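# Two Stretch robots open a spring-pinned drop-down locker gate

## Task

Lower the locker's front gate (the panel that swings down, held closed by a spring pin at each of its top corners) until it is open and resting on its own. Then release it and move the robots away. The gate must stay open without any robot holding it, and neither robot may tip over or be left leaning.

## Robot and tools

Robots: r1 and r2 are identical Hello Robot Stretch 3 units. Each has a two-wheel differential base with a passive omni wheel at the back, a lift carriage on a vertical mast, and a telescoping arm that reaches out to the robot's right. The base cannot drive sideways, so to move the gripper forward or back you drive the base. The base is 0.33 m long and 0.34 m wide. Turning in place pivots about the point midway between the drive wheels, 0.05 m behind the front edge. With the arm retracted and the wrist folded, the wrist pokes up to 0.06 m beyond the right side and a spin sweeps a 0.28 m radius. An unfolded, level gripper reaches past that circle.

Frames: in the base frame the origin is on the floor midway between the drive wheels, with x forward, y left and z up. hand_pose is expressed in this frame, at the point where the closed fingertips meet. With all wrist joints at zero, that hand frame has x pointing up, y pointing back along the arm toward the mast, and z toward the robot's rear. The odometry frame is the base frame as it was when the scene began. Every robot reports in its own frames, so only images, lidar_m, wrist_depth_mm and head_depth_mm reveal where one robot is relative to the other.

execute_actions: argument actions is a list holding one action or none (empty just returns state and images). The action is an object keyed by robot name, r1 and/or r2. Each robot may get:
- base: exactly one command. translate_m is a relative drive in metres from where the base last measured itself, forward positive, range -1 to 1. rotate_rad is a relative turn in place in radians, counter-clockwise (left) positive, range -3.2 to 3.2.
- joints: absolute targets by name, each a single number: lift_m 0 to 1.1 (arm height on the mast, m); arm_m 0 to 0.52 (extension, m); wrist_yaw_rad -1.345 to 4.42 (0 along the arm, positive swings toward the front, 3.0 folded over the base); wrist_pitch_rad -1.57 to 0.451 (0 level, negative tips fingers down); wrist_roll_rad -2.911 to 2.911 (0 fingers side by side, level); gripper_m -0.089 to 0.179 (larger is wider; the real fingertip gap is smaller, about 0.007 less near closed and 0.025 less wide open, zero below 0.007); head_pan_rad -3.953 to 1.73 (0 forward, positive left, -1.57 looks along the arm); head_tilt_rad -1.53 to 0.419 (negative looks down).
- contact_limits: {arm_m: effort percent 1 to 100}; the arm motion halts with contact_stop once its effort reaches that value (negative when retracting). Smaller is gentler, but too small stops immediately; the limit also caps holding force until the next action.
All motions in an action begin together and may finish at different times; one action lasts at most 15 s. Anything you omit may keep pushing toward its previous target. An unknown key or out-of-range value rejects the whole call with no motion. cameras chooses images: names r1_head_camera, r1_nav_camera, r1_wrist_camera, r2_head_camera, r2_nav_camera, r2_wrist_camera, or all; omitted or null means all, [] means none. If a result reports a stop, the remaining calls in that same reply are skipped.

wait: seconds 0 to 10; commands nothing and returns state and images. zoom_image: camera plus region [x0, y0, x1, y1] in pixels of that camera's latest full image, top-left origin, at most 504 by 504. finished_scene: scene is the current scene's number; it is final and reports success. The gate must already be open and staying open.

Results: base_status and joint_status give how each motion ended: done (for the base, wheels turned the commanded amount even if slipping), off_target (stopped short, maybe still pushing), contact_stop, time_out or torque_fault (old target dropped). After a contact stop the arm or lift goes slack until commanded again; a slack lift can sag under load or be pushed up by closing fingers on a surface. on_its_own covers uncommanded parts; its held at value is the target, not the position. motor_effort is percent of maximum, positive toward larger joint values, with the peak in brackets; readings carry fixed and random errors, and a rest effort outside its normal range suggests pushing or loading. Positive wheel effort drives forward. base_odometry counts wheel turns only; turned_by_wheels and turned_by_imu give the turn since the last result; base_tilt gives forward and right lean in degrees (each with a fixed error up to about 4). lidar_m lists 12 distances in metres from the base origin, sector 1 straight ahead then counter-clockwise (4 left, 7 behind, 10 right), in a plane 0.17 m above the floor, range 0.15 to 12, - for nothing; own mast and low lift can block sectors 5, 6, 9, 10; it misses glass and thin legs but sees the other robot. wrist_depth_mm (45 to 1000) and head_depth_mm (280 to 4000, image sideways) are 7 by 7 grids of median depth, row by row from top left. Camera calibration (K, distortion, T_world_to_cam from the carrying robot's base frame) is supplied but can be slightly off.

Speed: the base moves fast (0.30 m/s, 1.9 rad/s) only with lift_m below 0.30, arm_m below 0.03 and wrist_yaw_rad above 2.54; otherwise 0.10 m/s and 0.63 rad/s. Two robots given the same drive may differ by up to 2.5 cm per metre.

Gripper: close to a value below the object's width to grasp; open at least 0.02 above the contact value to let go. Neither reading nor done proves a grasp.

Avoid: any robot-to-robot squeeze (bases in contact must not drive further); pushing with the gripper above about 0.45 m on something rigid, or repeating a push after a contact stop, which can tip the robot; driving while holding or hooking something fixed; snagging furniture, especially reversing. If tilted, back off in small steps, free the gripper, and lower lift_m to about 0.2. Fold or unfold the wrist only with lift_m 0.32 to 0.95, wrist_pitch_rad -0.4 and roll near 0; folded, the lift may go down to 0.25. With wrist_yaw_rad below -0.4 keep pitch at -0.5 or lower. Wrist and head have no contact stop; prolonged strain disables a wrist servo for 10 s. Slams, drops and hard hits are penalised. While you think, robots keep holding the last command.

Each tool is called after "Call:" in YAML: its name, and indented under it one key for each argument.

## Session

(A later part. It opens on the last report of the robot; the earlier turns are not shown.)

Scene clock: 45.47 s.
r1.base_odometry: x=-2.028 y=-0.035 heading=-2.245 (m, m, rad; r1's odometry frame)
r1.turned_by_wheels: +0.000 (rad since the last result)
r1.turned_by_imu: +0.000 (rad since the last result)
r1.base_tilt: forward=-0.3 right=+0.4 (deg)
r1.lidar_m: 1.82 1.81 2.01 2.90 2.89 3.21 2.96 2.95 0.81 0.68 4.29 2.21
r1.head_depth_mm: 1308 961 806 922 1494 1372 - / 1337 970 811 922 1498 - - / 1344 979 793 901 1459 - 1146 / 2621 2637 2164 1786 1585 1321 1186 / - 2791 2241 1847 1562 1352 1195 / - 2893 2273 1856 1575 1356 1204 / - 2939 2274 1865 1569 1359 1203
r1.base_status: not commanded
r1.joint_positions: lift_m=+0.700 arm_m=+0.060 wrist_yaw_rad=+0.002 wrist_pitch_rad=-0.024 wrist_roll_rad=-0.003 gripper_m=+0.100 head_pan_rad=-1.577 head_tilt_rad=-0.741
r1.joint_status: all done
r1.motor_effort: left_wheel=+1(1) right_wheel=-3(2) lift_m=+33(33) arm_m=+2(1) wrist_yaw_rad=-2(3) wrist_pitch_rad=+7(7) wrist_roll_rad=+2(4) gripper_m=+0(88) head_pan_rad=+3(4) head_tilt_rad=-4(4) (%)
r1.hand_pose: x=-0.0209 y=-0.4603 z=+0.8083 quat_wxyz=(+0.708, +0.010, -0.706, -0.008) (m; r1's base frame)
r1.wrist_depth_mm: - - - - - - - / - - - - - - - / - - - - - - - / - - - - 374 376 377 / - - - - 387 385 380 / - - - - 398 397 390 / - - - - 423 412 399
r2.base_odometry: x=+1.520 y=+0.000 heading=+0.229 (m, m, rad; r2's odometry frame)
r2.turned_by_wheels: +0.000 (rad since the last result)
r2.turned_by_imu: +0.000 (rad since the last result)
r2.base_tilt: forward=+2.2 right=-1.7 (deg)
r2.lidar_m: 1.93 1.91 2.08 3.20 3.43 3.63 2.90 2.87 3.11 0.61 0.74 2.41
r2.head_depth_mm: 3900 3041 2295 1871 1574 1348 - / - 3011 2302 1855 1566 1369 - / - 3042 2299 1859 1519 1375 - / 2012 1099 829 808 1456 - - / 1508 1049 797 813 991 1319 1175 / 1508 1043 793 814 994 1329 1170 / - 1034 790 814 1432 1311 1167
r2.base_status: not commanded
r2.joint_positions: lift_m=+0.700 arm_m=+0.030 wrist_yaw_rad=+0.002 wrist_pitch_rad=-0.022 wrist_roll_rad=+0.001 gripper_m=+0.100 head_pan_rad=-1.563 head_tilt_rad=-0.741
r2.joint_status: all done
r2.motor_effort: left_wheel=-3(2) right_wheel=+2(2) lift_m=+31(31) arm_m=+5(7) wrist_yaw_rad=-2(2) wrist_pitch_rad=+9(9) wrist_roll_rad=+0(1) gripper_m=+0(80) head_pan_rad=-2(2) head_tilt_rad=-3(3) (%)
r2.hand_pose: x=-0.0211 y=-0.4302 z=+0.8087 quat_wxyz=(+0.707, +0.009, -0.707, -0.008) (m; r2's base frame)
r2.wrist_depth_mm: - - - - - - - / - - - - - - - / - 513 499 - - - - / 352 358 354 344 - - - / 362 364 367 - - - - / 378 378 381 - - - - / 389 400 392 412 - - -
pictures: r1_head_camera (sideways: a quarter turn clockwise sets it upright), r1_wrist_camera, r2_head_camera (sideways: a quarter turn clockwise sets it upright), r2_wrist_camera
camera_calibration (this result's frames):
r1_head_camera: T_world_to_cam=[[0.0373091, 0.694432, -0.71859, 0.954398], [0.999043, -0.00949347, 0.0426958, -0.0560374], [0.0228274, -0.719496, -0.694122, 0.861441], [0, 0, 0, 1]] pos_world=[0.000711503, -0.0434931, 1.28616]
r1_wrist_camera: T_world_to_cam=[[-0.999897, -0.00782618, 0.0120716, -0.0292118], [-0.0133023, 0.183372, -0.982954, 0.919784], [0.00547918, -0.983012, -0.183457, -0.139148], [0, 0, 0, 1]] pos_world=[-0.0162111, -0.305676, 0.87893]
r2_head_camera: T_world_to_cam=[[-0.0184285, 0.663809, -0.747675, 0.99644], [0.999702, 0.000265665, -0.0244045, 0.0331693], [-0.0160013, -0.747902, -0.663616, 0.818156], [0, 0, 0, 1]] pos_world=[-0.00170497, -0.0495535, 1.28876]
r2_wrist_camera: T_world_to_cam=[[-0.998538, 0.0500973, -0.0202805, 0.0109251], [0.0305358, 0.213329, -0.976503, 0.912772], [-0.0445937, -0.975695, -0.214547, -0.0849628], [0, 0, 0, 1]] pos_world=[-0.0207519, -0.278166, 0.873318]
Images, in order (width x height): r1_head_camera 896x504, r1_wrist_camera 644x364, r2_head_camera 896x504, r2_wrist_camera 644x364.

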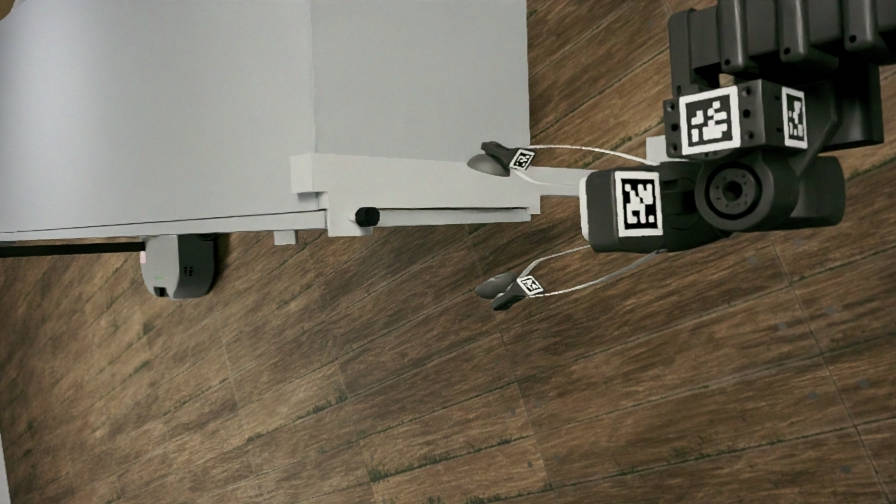

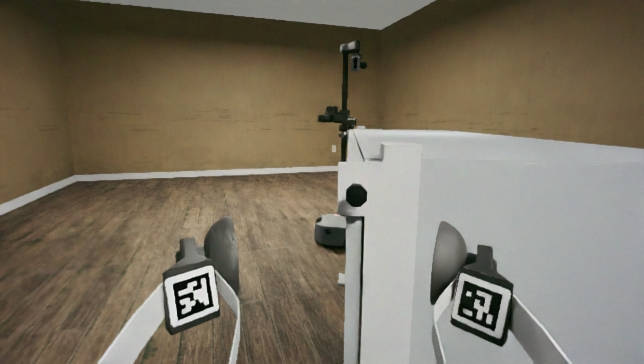

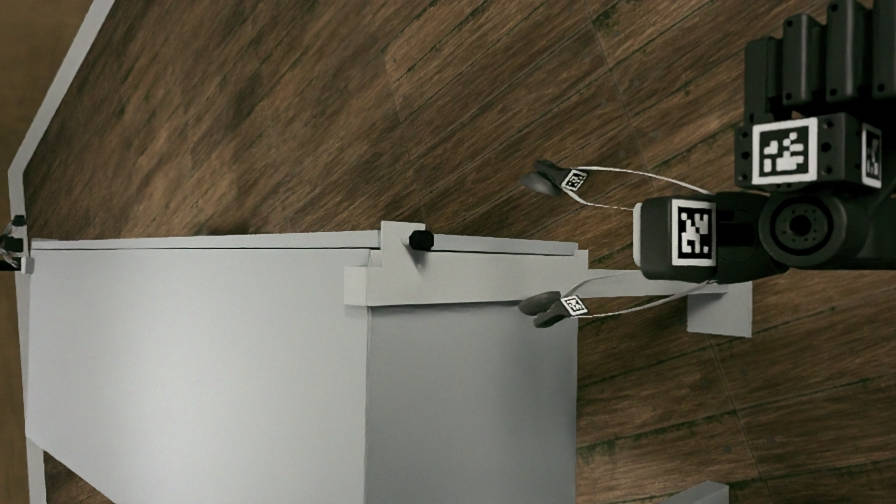

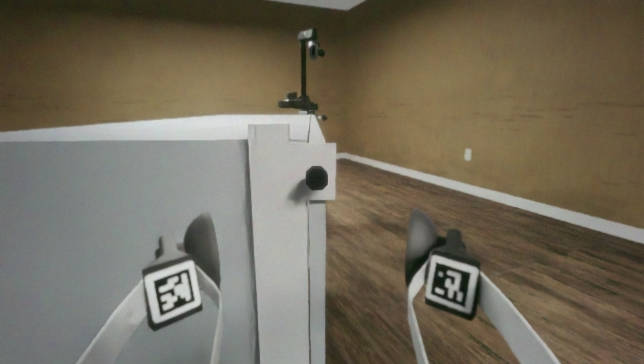

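Call:
execute_actions:
  actions:
    - {"r1": {"joints": {"wrist_yaw_rad": -0.07, "arm_m": 0.17, "gripper_m": 0.08}}, "r2": {"joints": {"wrist_yaw_rad": -0.025, "arm_m": 0.13, "gripper_m": 0.08}}}
  cameras: ["r1_head_camera", "r1_wrist_camera", "r2_head_camera", "r2_wrist_camera"]

Scene clock: 51.60 s.
r1.base_odometry: x=-2.028 y=-0.035 heading=-2.245 (m, m, rad; r1's odometry frame)
r1.turned_by_wheels: +0.000 (rad since the last result)
r1.turned_by_imu: +0.001 (rad since the last result)
r1.base_tilt: forward=-0.3 right=+0.4 (deg)
r1.lidar_m: 1.82 1.81 2.01 2.90 2.89 3.23 2.95 2.94 0.81 0.68 4.30 2.20
r1.head_depth_mm: 1311 955 805 919 1513 - - / 1324 968 810 921 - 1302 1175 / 1348 977 794 899 - 1316 1185 / 2678 2620 2160 1782 1558 1334 1179 / - 2775 2235 1838 1557 1347 1190 / - 2924 2274 1852 1566 1350 1197 / - 2964 2288 1871 1571 1361 1201
r1.base_status: not commanded
r1.joint_positions: lift_m=+0.700 arm_m=+0.170 wrist_yaw_rad=-0.068 wrist_pitch_rad=-0.024 wrist_roll_rad=-0.003 gripper_m=+0.080 head_pan_rad=-1.577 head_tilt_rad=-0.741
r1.joint_status: all done
r1.motor_effort: left_wheel=+1(1) right_wheel=-2(2) lift_m=+33(33) arm_m=+4(2) wrist_yaw_rad=-2(4) wrist_pitch_rad=+7(7) wrist_roll_rad=+2(2) gripper_m=+0(75) head_pan_rad=+3(4) head_tilt_rad=-3(3) (%)
r1.hand_pose: x=-0.0389 y=-0.5697 z=+0.8084 quat_wxyz=(+0.708, -0.015, -0.706, -0.033) (m; r1's base frame)
r1.wrist_depth_mm: - - - - - - - / - - - - - - - / - - - - - - - / - - - 300 265 281 282 / - - - 273 272 289 288 / - - - 288 277 295 296 / - - - 299 294 305 307
r2.base_odometry: x=+1.520 y=+0.000 heading=+0.229 (m, m, rad; r2's odometry frame)
r2.turned_by_wheels: +0.000 (rad since the last result)
r2.turned_by_imu: -0.001 (rad since the last result)
r2.base_tilt: forward=+2.2 right=-1.7 (deg)
r2.lidar_m: 1.93 1.91 2.09 3.20 3.43 3.60 2.90 2.87 3.14 0.61 0.74 2.41
r2.head_depth_mm: 3938 3038 2352 1869 1572 1371 - / - 3069 2333 1873 1616 - 1181 / - 3043 2306 1918 1626 - 1179 / 1908 1100 829 800 - 1263 1177 / 1524 1051 800 814 994 1330 1174 / 1501 1043 792 813 993 1331 1169 / - 1034 790 815 1440 1305 1167
r2.base_status: not commanded
r2.joint_positions: lift_m=+0.700 arm_m=+0.130 wrist_yaw_rad=-0.024 wrist_pitch_rad=-0.022 wrist_roll_rad=+0.001 gripper_m=+0.080 head_pan_rad=-1.563 head_tilt_rad=-0.741
r2.joint_status: all done
r2.motor_effort: left_wheel=-2(2) right_wheel=+2(2) lift_m=+31(31) arm_m=+5(3) wrist_yaw_rad=-2(1) wrist_pitch_rad=+8(9) wrist_roll_rad=+0(0) gripper_m=+0(72) head_pan_rad=-2(2) head_tilt_rad=-3(3) (%)
r2.hand_pose: x=-0.0276 y=-0.5301 z=+0.8089 quat_wxyz=(+0.707, -0.001, -0.707, -0.016) (m; r2's base frame)
r2.wrist_depth_mm: - - - - - - - / - - - - - - - / - 520 339 - - - - / 248 250 237 239 - - - / 256 259 247 966 - - - / 265 267 256 - - - - / 273 277 267 - - - -
pictures: r1_head_camera (sideways: a quarter turn clockwise sets it upright), r1_wrist_camera, r2_head_camera (sideways: a quarter turn clockwise sets it upright), r2_wrist_camera
camera_calibration (this result's frames):
r1_head_camera: T_world_to_cam=[[0.0373092, 0.694432, -0.718591, 0.954398], [0.999043, -0.00949358, 0.0426958, -0.0560374], [0.0228273, -0.719496, -0.694121, 0.861441], [0, 0, 0, 1]] pos_world=[0.000711498, -0.0434931, 1.28616]
r1_wrist_camera: T_world_to_cam=[[-0.997978, 0.0624507, 0.0118133, -0.00770387], [-0.000168542, 0.183265, -0.983064, 0.940294], [-0.063558, -0.981078, -0.182884, -0.248624], [0, 0, 0, 1]] pos_world=[-0.0233319, -0.415762, 0.87899]
r2_head_camera: T_world_to_cam=[[-0.0184048, 0.663809, -0.747676, 0.99644], [0.999702, 0.000230026, -0.0244045, 0.0331693], [-0.0160279, -0.747902, -0.663616, 0.818156], [0, 0, 0, 1]] pos_world=[-0.00170674, -0.0495533, 1.28876]
r2_wrist_camera: T_world_to_cam=[[-0.996939, 0.0754952, -0.0203182, 0.0229727], [0.0359414, 0.211768, -0.976659, 0.933923], [-0.0694303, -0.9744, -0.213833, -0.183305], [0, 0, 0, 1]] pos_world=[-0.0233911, -0.378122, 0.873394]
Images, in order (width x height): r1_head_camera 896x504, r1_wrist_camera 644x364, r2_head_camera 896x504, r2_wrist_camera 644x364.

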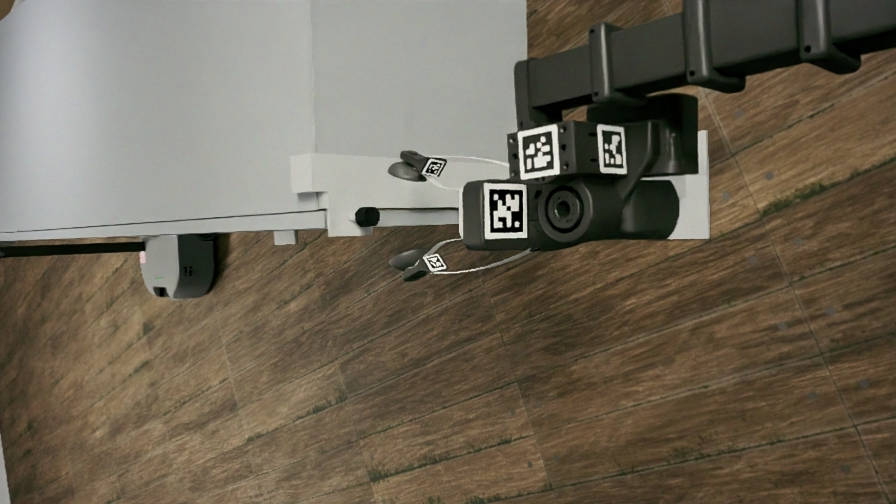

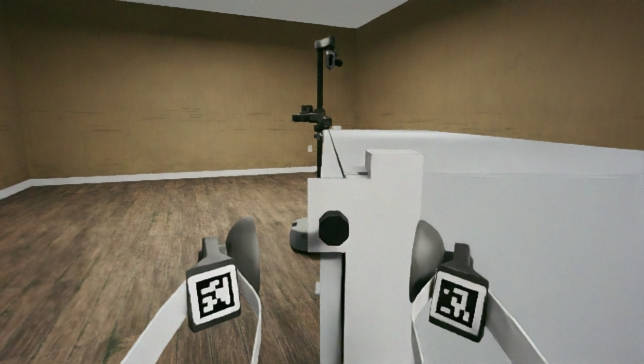

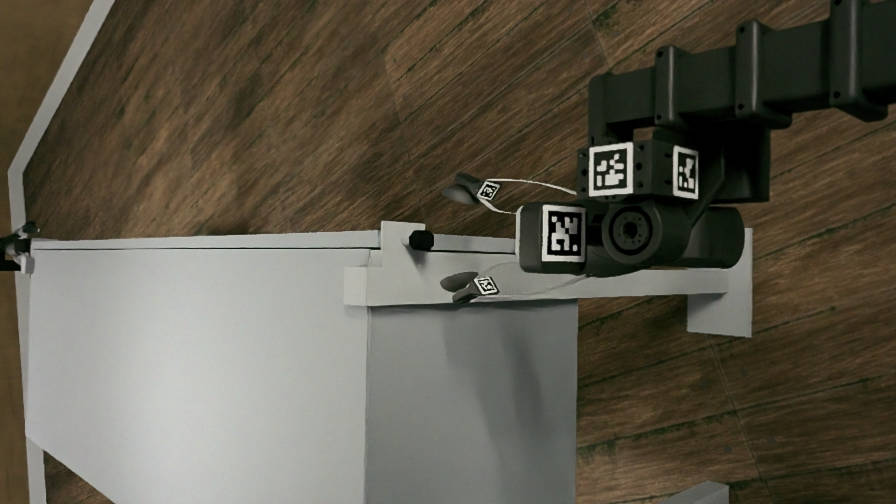

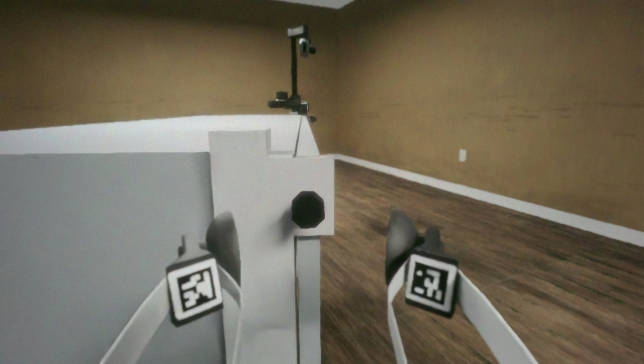

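Call:
zoom_image:
  camera: "r1_wrist_camera"
  region: [210, 110, 470, 320]

Call:
zoom_image:
  camera: "r2_wrist_camera"
  region: [180, 100, 440, 310]

Call:
zoom_image:
  camera: "r1_head_camera"
  region: [280, 140, 480, 290]

Call:
zoom_image:
  camera: "r2_head_camera"
  region: [330, 165, 530, 315]

Region (210, 110, 470, 320) of r1_wrist_camera's 644x364 image, scaled by 1.938; it fills the top 407 rows of this view, and the rest is white.

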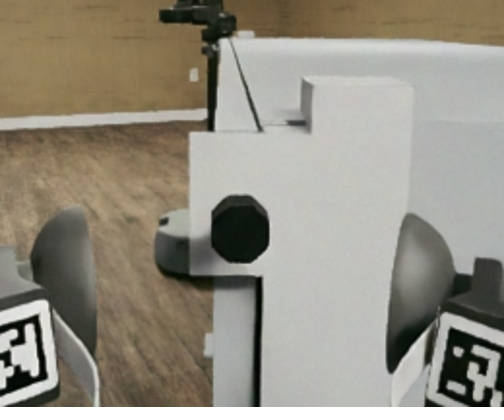

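Region (180, 100, 440, 310) of r2_wrist_camera's 644x364 image, scaled by 1.938; it fills the top 407 rows of this view, and the rest is white.

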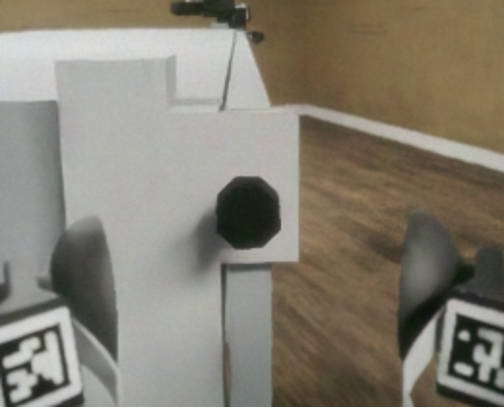

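Region (280, 140, 480, 290) of r1_head_camera's 896x504 image, scaled by 2.520, with more detail than that image has; it fills the top 378 rows of this view, and the rest is white.

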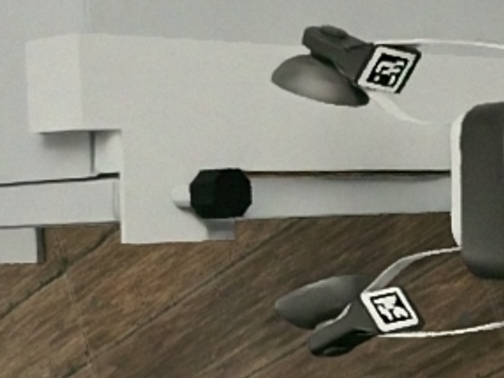

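Region (330, 165, 530, 315) of r2_head_camera's 896x504 image, scaled by 2.520, with more detail than that image has; it fills the top 378 rows of this view, and the rest is white.

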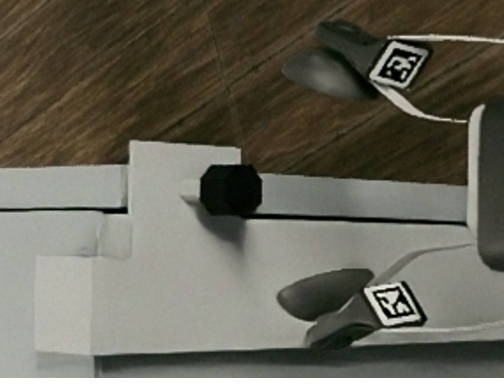

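Call:
execute_actions:
  actions:
    - {"r1": {"joints": {"arm_m": 0.235, "gripper_m": 0.06}, "contact_limits": {"arm_m": 20}}, "r2": {"joints": {"arm_m": 0.175, "lift_m": 0.706, "gripper_m": 0.06}, "contact_limits": {"arm_m": 20}}}
  cameras: ["r1_head_camera", "r1_wrist_camera", "r2_head_camera", "r2_wrist_camera"]

Scene clock: 57.63 s.
r1.base_odometry: x=-2.028 y=-0.035 heading=-2.245 (m, m, rad; r1's odometry frame)
r1.turned_by_wheels: +0.000 (rad since the last result)
r1.turned_by_imu: +0.001 (rad since the last result)
r1.base_tilt: forward=-0.2 right=+0.3 (deg)
r1.lidar_m: 1.82 1.81 2.01 2.90 2.88 3.20 2.96 2.94 0.81 0.68 4.25 2.21
r1.head_depth_mm: 1308 956 805 918 1486 - - / 1321 970 812 875 - 1308 1182 / 1345 979 793 862 - 1312 1179 / 2580 2656 2207 1804 1514 1339 1194 / - 2774 2244 1827 1552 1340 1191 / - 2913 2260 1840 1563 1356 1200 / - 2958 2250 1865 1567 1362 1200
r1.base_status: not commanded
r1.joint_positions: lift_m=+0.700 arm_m=+0.235 wrist_yaw_rad=-0.068 wrist_pitch_rad=-0.024 wrist_roll_rad=-0.003 gripper_m=+0.060 head_pan_rad=-1.577 head_tilt_rad=-0.741
r1.joint_status: all done
r1.motor_effort: left_wheel=+1(1) right_wheel=-3(2) lift_m=+34(34) arm_m=+3(7) wrist_yaw_rad=-3(3) wrist_pitch_rad=+7(7) wrist_roll_rad=+2(2) gripper_m=+0(76) head_pan_rad=+4(4) head_tilt_rad=-3(3) (%)
r1.contact_limits: arm_m 20 (drawing in: default 19, maximum 31; extending or still: default 27, maximum 44)
r1.hand_pose: x=-0.0389 y=-0.6347 z=+0.8084 quat_wxyz=(+0.708, -0.015, -0.706, -0.033) (m; r1's base frame)
r1.wrist_depth_mm: - - - - - - - / - - - - - - - / - - - - - - - / - - - - 199 235 238 / - - - 202 200 222 219 / - - - 219 207 227 226 / - - - - 215 233 232
r2.base_odometry: x=+1.520 y=+0.000 heading=+0.229 (m, m, rad; r2's odometry frame)
r2.turned_by_wheels: +0.000 (rad since the last result)
r2.turned_by_imu: -0.001 (rad since the last result)
r2.base_tilt: forward=+2.2 right=-1.7 (deg)
r2.lidar_m: 1.93 1.91 2.08 3.20 3.43 3.61 2.90 2.87 3.12 0.61 0.74 2.40
r2.head_depth_mm: 3966 3066 2336 1875 1568 1376 - / - 3051 2327 1857 1682 - 1177 / - 3004 2309 1858 - 1312 1172 / 1853 1096 830 768 - 1271 1174 / 1521 1046 795 814 997 1323 1172 / 1493 1040 794 815 991 1329 1170 / - 1037 788 813 1441 1306 1166
r2.base_status: not commanded
r2.joint_positions: lift_m=+0.706 arm_m=+0.175 wrist_yaw_rad=-0.024 wrist_pitch_rad=-0.021 wrist_roll_rad=+0.001 gripper_m=+0.060 head_pan_rad=-1.563 head_tilt_rad=-0.741
r2.joint_status: all done
r2.motor_effort: left_wheel=-2(2) right_wheel=+2(1) lift_m=+31(33) arm_m=+5(8) wrist_yaw_rad=-1(2) wrist_pitch_rad=+8(9) wrist_roll_rad=+0(0) gripper_m=+0(73) head_pan_rad=-2(2) head_tilt_rad=-3(3) (%)
r2.contact_limits: arm_m 20 (drawing in: default 27, maximum 44; extending or still: default 36, maximum 59)
r2.hand_pose: x=-0.0276 y=-0.5751 z=+0.8149 quat_wxyz=(+0.707, -0.001, -0.707, -0.016) (m; r2's base frame)
r2.wrist_depth_mm: - - - - - - - / - - - - - - - / - 612 604 - - - - / 205 208 190 216 - - - / 210 214 198 198 - - - / 218 221 - 851 - - - / 227 230 213 255 - - -
pictures: r1_head_camera (sideways: a quarter turn clockwise sets it upright), r1_wrist_camera, r2_head_camera (sideways: a quarter turn clockwise sets it upright), r2_wrist_camera
camera_calibration (this result's frames):
r1_head_camera: T_world_to_cam=[[0.0373092, 0.694432, -0.71859, 0.954398], [0.999043, -0.00949359, 0.0426958, -0.0560374], [0.0228273, -0.719496, -0.694122, 0.861442], [0, 0, 0, 1]] pos_world=[0.000711498, -0.0434931, 1.28616]
r1_wrist_camera: T_world_to_cam=[[-0.997976, 0.0624808, 0.0118023, -0.00362382], [-0.000154191, 0.183235, -0.983069, 0.952201], [-0.0635856, -0.981082, -0.182854, -0.312427], [0, 0, 0, 1]] pos_world=[-0.0233355, -0.480766, 0.878993]
r2_head_camera: T_world_to_cam=[[-0.0184039, 0.663809, -0.747675, 0.99644], [0.999702, 0.000228721, -0.0244045, 0.0331693], [-0.0160289, -0.747902, -0.663616, 0.818156], [0, 0, 0, 1]] pos_world=[-0.00170681, -0.0495532, 1.28876]
r2_wrist_camera: T_world_to_cam=[[-0.996938, 0.0755052, -0.0203311, 0.026506], [0.0359389, 0.211524, -0.976712, 0.949274], [-0.0694463, -0.974452, -0.21359, -0.226095], [0, 0, 0, 1]] pos_world=[-0.0233925, -0.423114, 0.879414]
Images, in order (width x height): r1_head_camera 896x504, r1_wrist_camera 644x364, r2_head_camera 896x504, r2_wrist_camera 644x364.

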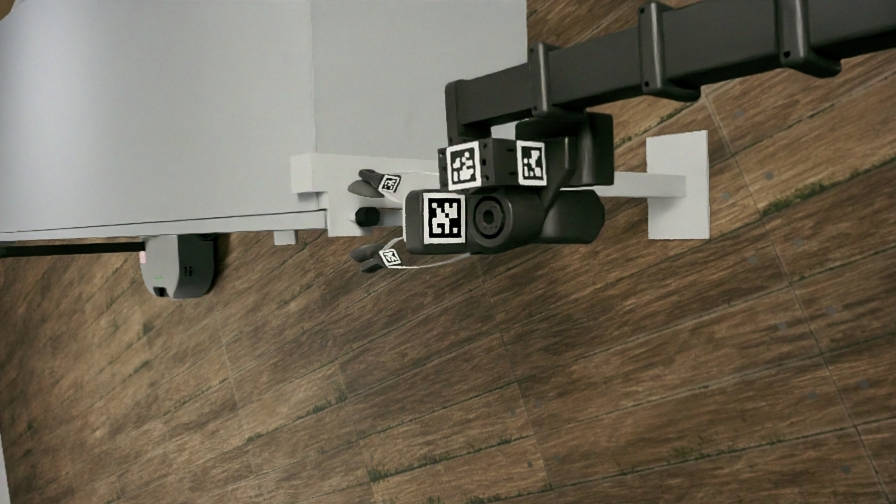

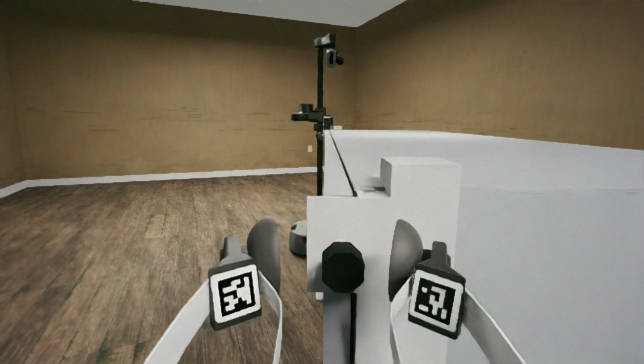

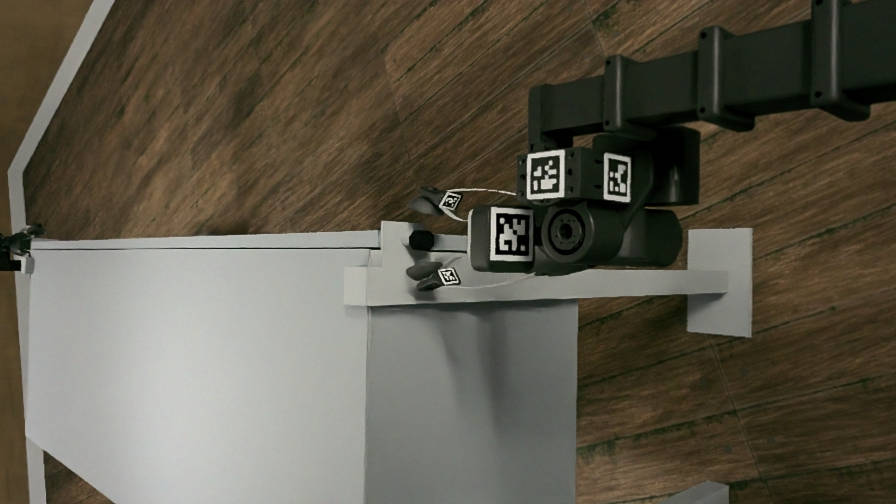

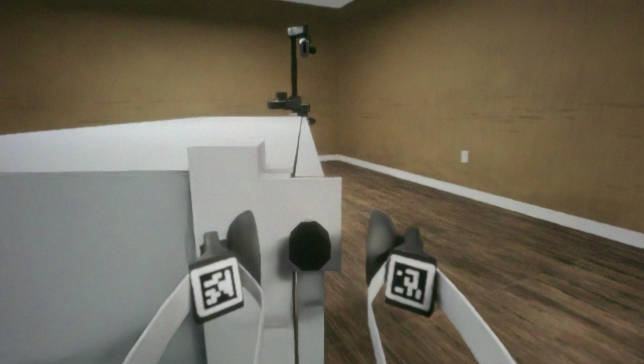

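Call:
zoom_image:
  camera: "r1_wrist_camera"
  region: [230, 170, 450, 340]

Call:
zoom_image:
  camera: "r2_wrist_camera"
  region: [200, 160, 420, 330]

Call:
zoom_image:
  camera: "r1_head_camera"
  region: [300, 155, 460, 285]

Call:
zoom_image:
  camera: "r2_head_camera"
  region: [350, 175, 510, 305]

Region (230, 170, 450, 340) of r1_wrist_camera's 644x364 image, scaled by 2.291; it fills the top 389 rows of this view, and the rest is white.

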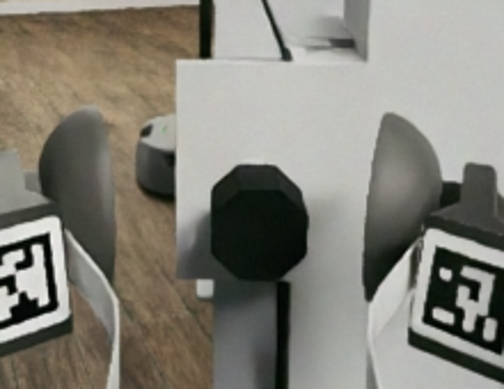

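Region (200, 160, 420, 330) of r2_wrist_camera's 644x364 image, scaled by 2.291; it fills the top 389 rows of this view, and the rest is white.

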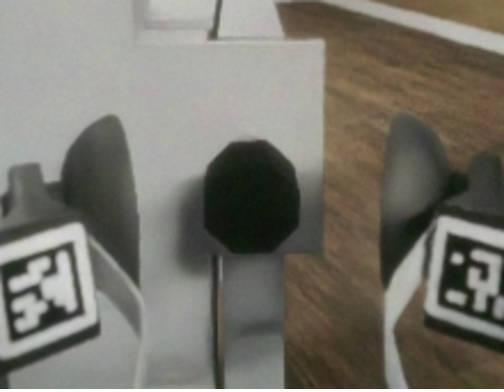

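Region (300, 155, 460, 285) of r1_head_camera's 896x504 image, scaled by 3.150, with more detail than that image has; it fills the top 410 rows of this view, and the rest is white.

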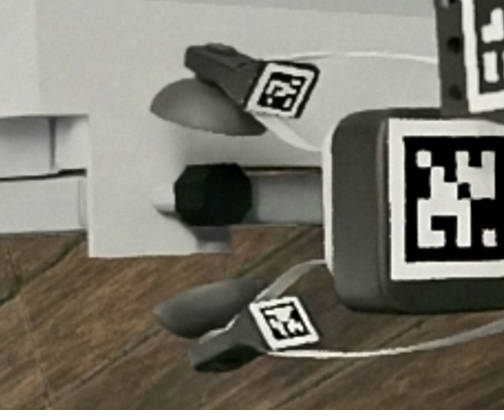

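Region (350, 175, 510, 305) of r2_head_camera's 896x504 image, scaled by 3.150, with more detail than that image has; it fills the top 410 rows of this view, and the rest is white.

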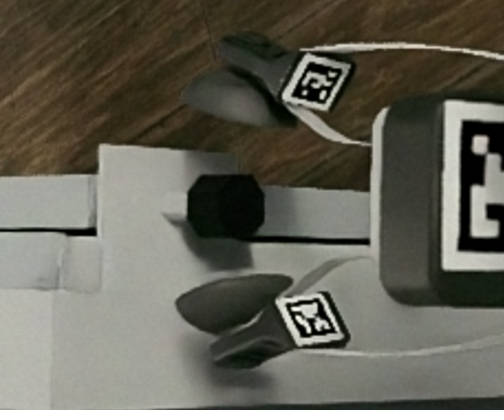

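Call:
execute_actions:
  actions:
    - {"r1": {"joints": {"arm_m": 0.238, "lift_m": 0.695, "wrist_yaw_rad": -0.086, "gripper_m": 0.045}, "contact_limits": {"arm_m": 20}}, "r2": {"joints": {"arm_m": 0.181, "wrist_yaw_rad": -0.016, "gripper_m": 0.045}, "contact_limits": {"arm_m": 20}}}
  cameras: ["r1_head_camera", "r1_wrist_camera", "r2_head_camera", "r2_wrist_camera"]

Scene clock: 60.70 s.
r1.base_odometry: x=-2.028 y=-0.035 heading=-2.245 (m, m, rad; r1's odometry frame)
r1.turned_by_wheels: +0.000 (rad since the last result)
r1.turned_by_imu: +0.000 (rad since the last result)
r1.base_tilt: forward=-0.3 right=+0.3 (deg)
r1.lidar_m: 1.82 1.81 2.02 2.89 2.89 3.21 2.95 2.94 0.81 0.68 4.28 2.21
r1.head_depth_mm: 1295 957 804 919 1481 - - / 1322 972 811 876 - 1310 1176 / 1352 977 792 870 - 1315 1185 / 2603 2643 2159 1825 1529 1339 1187 / - 2798 2249 1828 1556 1351 1194 / - 2898 2263 1862 1565 1356 1204 / - 2937 2279 1844 1575 1363 1211
r1.base_status: not commanded
r1.joint_positions: lift_m=+0.695 arm_m=+0.238 wrist_yaw_rad=-0.083 wrist_pitch_rad=-0.023 wrist_roll_rad=-0.003 gripper_m=+0.045 head_pan_rad=-1.577 head_tilt_rad=-0.741
r1.joint_status: all done
r1.motor_effort: left_wheel=+1(1) right_wheel=-2(2) lift_m=+24(32) arm_m=+3(3) wrist_yaw_rad=-3(4) wrist_pitch_rad=+7(6) wrist_roll_rad=+2(2) gripper_m=+0(63) head_pan_rad=+4(3) head_tilt_rad=-4(3) (%)
r1.contact_limits: arm_m 20 (drawing in: default 19, maximum 31; extending or still: default 27, maximum 44)
r1.hand_pose: x=-0.0427 y=-0.6375 z=+0.8038 quat_wxyz=(+0.707, -0.021, -0.705, -0.038) (m; r1's base frame)
r1.wrist_depth_mm: - - - - - - - / - - - - - - - / - - - - - - - / - - - 270 193 215 216 / - - - 198 199 219 220 / - - - 205 - 225 226 / - - - 223 213 233 234
r2.base_odometry: x=+1.520 y=+0.000 heading=+0.229 (m, m, rad; r2's odometry frame)
r2.turned_by_wheels: +0.000 (rad since the last result)
r2.turned_by_imu: +0.000 (rad since the last result)
r2.base_tilt: forward=+2.2 right=-1.7 (deg)
r2.lidar_m: 1.92 1.91 2.08 3.21 3.42 3.61 2.90 2.87 3.12 0.61 0.74 2.40
r2.head_depth_mm: 3893 3060 2326 1874 1563 1366 - / - 3072 2321 1864 - - 1181 / - 3023 2311 1866 - 1318 1175 / 1860 1101 828 750 - 1279 1176 / 1519 1049 796 814 994 1325 1174 / 1508 1036 793 817 993 1333 1171 / - 1036 788 817 1435 1305 1168
r2.base_status: not commanded
r2.joint_positions: lift_m=+0.706 arm_m=+0.181 wrist_yaw_rad=-0.018 wrist_pitch_rad=-0.021 wrist_roll_rad=+0.001 gripper_m=+0.045 head_pan_rad=-1.563 head_tilt_rad=-0.741
r2.joint_status: all done
r2.motor_effort: left_wheel=-2(2) right_wheel=+2(2) lift_m=+30(31) arm_m=+6(7) wrist_yaw_rad=+2(2) wrist_pitch_rad=+8(8) wrist_roll_rad=+0(0) gripper_m=-1(60) head_pan_rad=-2(2) head_tilt_rad=-3(3) (%)
r2.contact_limits: arm_m 20 (drawing in: default 27, maximum 44; extending or still: default 36, maximum 59)
r2.hand_pose: x=-0.0260 y=-0.5812 z=+0.8149 quat_wxyz=(+0.707, +0.002, -0.707, -0.014) (m; r2's base frame)
r2.wrist_depth_mm: - - - - - - - / - - - - - - - / - 595 587 - - - - / 202 203 185 217 - - - / 207 207 191 192 - - - / 213 215 - 213 - - - / 222 223 209 221 - - -
pictures: r1_head_camera (sideways: a quarter turn clockwise sets it upright), r1_wrist_camera, r2_head_camera (sideways: a quarter turn clockwise sets it upright), r2_wrist_camera
camera_calibration (this result's frames):
r1_head_camera: T_world_to_cam=[[0.0373092, 0.694432, -0.718591, 0.954398], [0.999043, -0.00949359, 0.0426958, -0.0560374], [0.0228273, -0.719496, -0.694121, 0.861441], [0, 0, 0, 1]] pos_world=[0.000711498, -0.0434931, 1.28616]
r1_wrist_camera: T_world_to_cam=[[-0.996938, 0.077297, 0.011803, 0.00231038], [0.00255689, 0.183093, -0.983092, 0.948226], [-0.0781512, -0.980052, -0.18273, -0.316237], [0, 0, 0, 1]] pos_world=[-0.0248355, -0.483721, 0.874381]
r2_head_camera: T_world_to_cam=[[-0.0184039, 0.663809, -0.747675, 0.99644], [0.999702, 0.000228717, -0.0244045, 0.0331693], [-0.0160289, -0.747902, -0.663616, 0.818156], [0, 0, 0, 1]] pos_world=[-0.00170681, -0.0495532, 1.28876]
r2_wrist_camera: T_world_to_cam=[[-0.99738, 0.0694237, -0.0203309, 0.0249695], [0.034648, 0.21174, -0.976712, 0.950585], [-0.0635021, -0.974857, -0.21359, -0.231943], [0, 0, 0, 1]] pos_world=[-0.0227606, -0.429121, 0.879414]
Images, in order (width x height): r1_head_camera 896x504, r1_wrist_camera 644x364, r2_head_camera 896x504, r2_wrist_camera 644x364.

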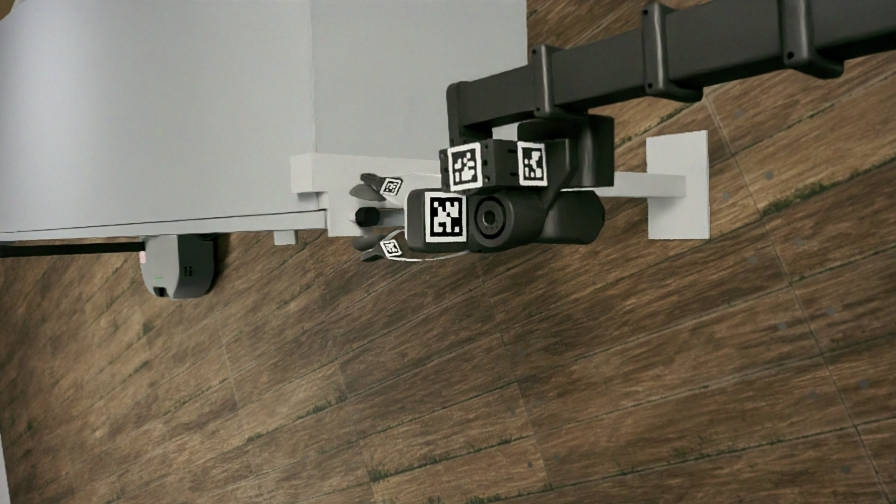

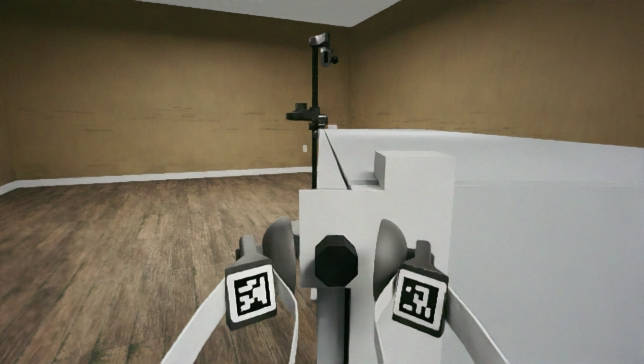

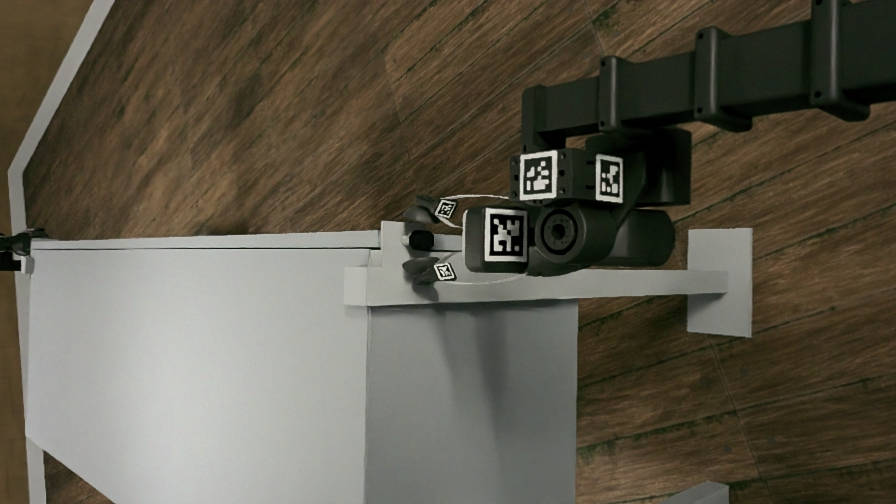

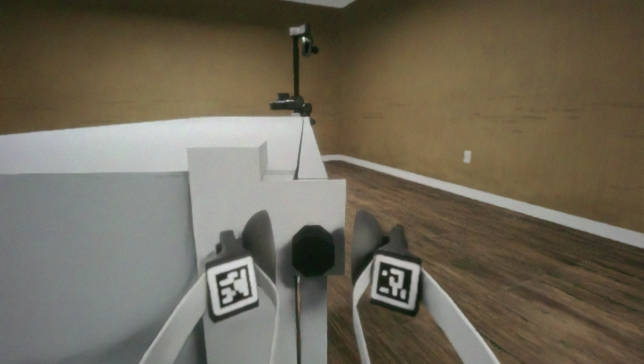

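Call:
zoom_image:
  camera: "r1_head_camera"
  region: [310, 160, 450, 275]

Call:
zoom_image:
  camera: "r2_head_camera"
  region: [360, 185, 500, 300]

Region (310, 160, 450, 275) of r1_head_camera's 896x504 image, scaled by 3.600, with more detail than that image has; it fills the top 414 rows of this view, and the rest is white.

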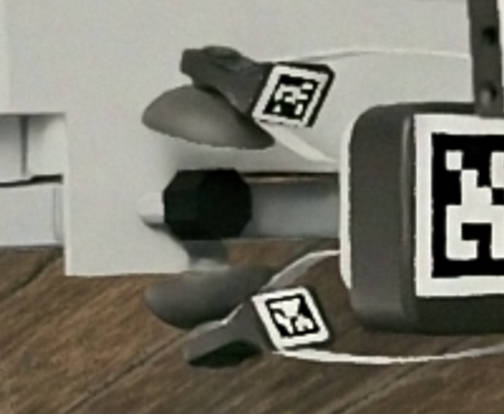

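Region (360, 185, 500, 300) of r2_head_camera's 896x504 image, scaled by 3.600, with more detail than that image has; it fills the top 414 rows of this view, and the rest is white.

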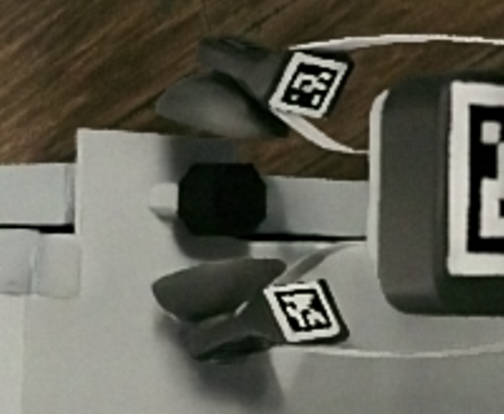

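Call:
execute_actions:
  actions:
    - {"r1": {"joints": {"gripper_m": -0.03}}, "r2": {"joints": {"gripper_m": -0.03}}}
  cameras: ["r1_head_camera", "r1_wrist_camera", "r2_head_camera", "r2_wrist_camera"]

Scene clock: 62.60 s.
r1.base_odometry: x=-2.028 y=-0.035 heading=-2.245 (m, m, rad; r1's odometry frame)
r1.turned_by_wheels: +0.000 (rad since the last result)
r1.turned_by_imu: +0.000 (rad since the last result)
r1.base_tilt: forward=-0.3 right=+0.4 (deg)
r1.lidar_m: 1.82 1.81 2.01 2.90 2.89 3.21 2.95 2.94 0.81 0.68 4.29 2.21
r1.head_depth_mm: 1307 958 803 918 1488 - - / 1324 969 813 875 - 1310 1186 / 1342 979 794 - - 1312 1178 / 2605 2619 2202 1819 1510 1339 1187 / 3972 2778 2244 1826 1551 1348 1193 / - 2950 2264 1858 1566 1354 1194 / - 2931 2273 1853 1576 1369 1201
r1.base_status: not commanded
r1.joint_positions: lift_m=+0.695 arm_m=+0.238 wrist_yaw_rad=-0.086 wrist_pitch_rad=-0.023 wrist_roll_rad=-0.003 gripper_m=-0.029 head_pan_rad=-1.577 head_tilt_rad=-0.741
r1.joint_status: all done
r1.motor_effort: left_wheel=+1(1) right_wheel=-2(2) lift_m=+24(24) arm_m=+2(3) wrist_yaw_rad=-1(3) wrist_pitch_rad=+6(7) wrist_roll_rad=+2(2) gripper_m=-17(96) head_pan_rad=+4(4) head_tilt_rad=-4(3) (%)
r1.hand_pose: x=-0.0433 y=-0.6374 z=+0.8040 quat_wxyz=(+0.707, -0.022, -0.705, -0.039) (m; r1's base frame)
r1.wrist_depth_mm: - - - - - - - / - - - - - - - / - - - - - - - / - - - 271 193 216 217 / - - - 197 200 219 220 / - - - 204 205 227 225 / - - - 224 212 233 231
r2.base_odometry: x=+1.520 y=+0.000 heading=+0.229 (m, m, rad; r2's odometry frame)
r2.turned_by_wheels: +0.000 (rad since the last result)
r2.turned_by_imu: +0.000 (rad since the last result)
r2.base_tilt: forward=+2.3 right=-1.6 (deg)
r2.lidar_m: 1.93 1.91 2.07 3.19 3.43 3.61 2.89 2.87 3.15 0.61 0.74 2.40
r2.head_depth_mm: 3953 3073 2319 1883 1572 1379 - / - 3091 2311 1867 - - 1183 / - 3020 2297 1857 - 1319 1180 / 1871 1099 828 748 - 1286 1169 / 1519 1048 797 813 992 1325 1170 / 1496 1041 794 814 991 1328 1170 / - 1038 790 816 1442 1303 1169
r2.base_status: not commanded
r2.joint_positions: lift_m=+0.706 arm_m=+0.181 wrist_yaw_rad=-0.018 wrist_pitch_rad=-0.021 wrist_roll_rad=+0.001 gripper_m=-0.029 head_pan_rad=-1.563 head_tilt_rad=-0.741
r2.joint_status: all done
r2.motor_effort: left_wheel=-3(2) right_wheel=+2(2) lift_m=+31(31) arm_m=+3(5) wrist_yaw_rad=+2(2) wrist_pitch_rad=+8(8) wrist_roll_rad=+0(0) gripper_m=-15(91) head_pan_rad=-2(2) head_tilt_rad=-4(3) (%)
r2.hand_pose: x=-0.0260 y=-0.5813 z=+0.8151 quat_wxyz=(+0.707, +0.001, -0.707, -0.014) (m; r2's base frame)
r2.wrist_depth_mm: - - - - - - - / - - - - - - - / - 611 617 - - - - / 201 202 186 217 - - - / 204 208 193 191 - - - / 214 214 200 213 - - - / 221 224 208 221 - - -
pictures: r1_head_camera (sideways: a quarter turn clockwise sets it upright), r1_wrist_camera, r2_head_camera (sideways: a quarter turn clockwise sets it upright), r2_wrist_camera
camera_calibration (this result's frames):
r1_head_camera: T_world_to_cam=[[0.0373091, 0.694432, -0.71859, 0.954398], [0.999043, -0.00949347, 0.0426958, -0.0560374], [0.0228274, -0.719496, -0.694122, 0.861442], [0, 0, 0, 1]] pos_world=[0.000711503, -0.0434931, 1.28616]
r1_wrist_camera: T_world_to_cam=[[-0.996748, 0.0797174, 0.0118082, 0.00323647], [0.00293758, 0.182372, -0.983225, 0.948069], [-0.0805337, -0.979993, -0.182013, -0.316864], [0, 0, 0, 1]] pos_world=[-0.0250773, -0.483683, 0.874454]
r2_head_camera: T_world_to_cam=[[-0.0184039, 0.663809, -0.747675, 0.99644], [0.999702, 0.000228718, -0.0244045, 0.0331693], [-0.0160289, -0.747902, -0.663616, 0.818156], [0, 0, 0, 1]] pos_world=[-0.00170681, -0.0495532, 1.28876]
r2_wrist_camera: T_world_to_cam=[[-0.997389, 0.069285, -0.0203588, 0.0249557], [0.0346119, 0.211223, -0.976825, 0.950536], [-0.0633791, -0.974979, -0.213069, -0.232532], [0, 0, 0, 1]] pos_world=[-0.022747, -0.429218, 0.879469]
Images, in order (width x height): r1_head_camera 896x504, r1_wrist_camera 644x364, r2_head_camera 896x504, r2_wrist_camera 644x364.

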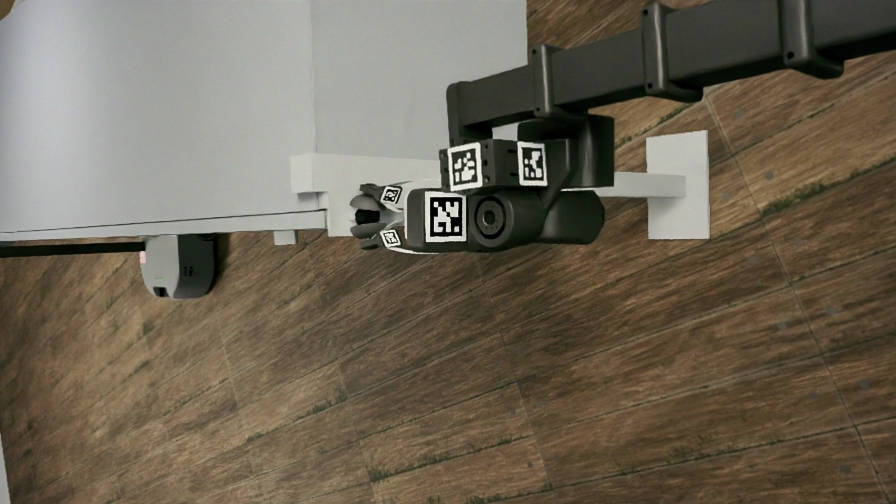

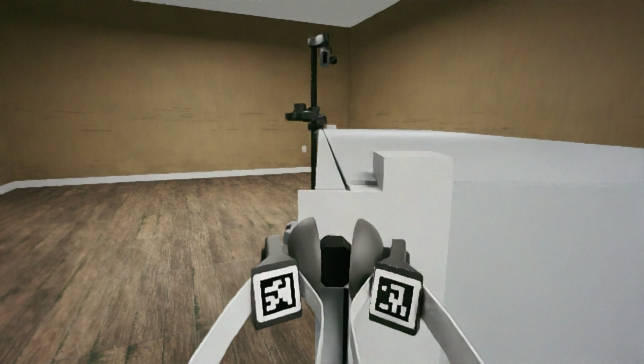

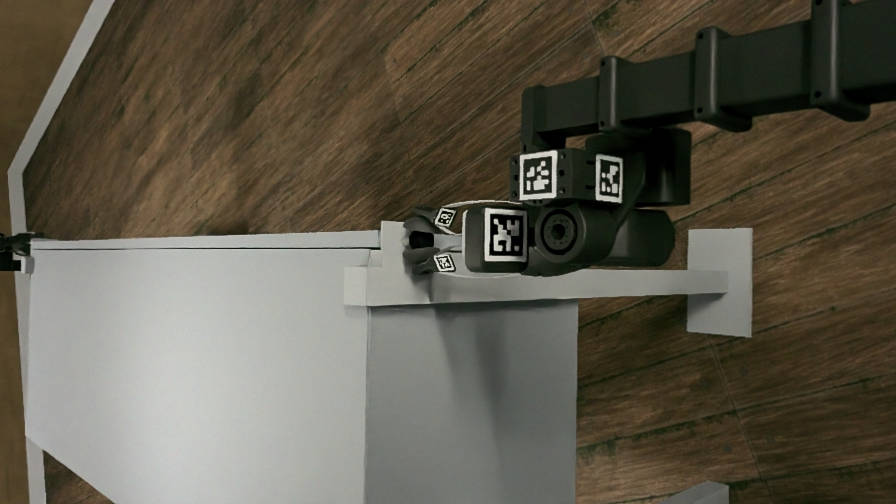

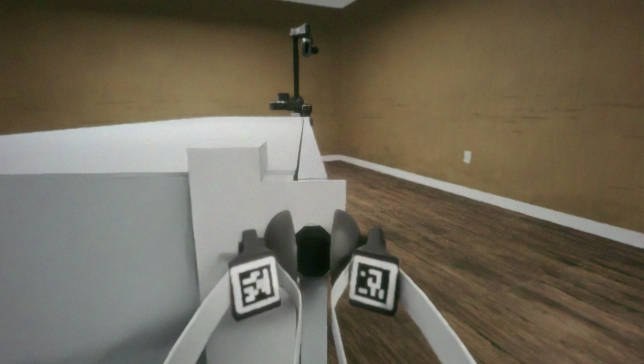

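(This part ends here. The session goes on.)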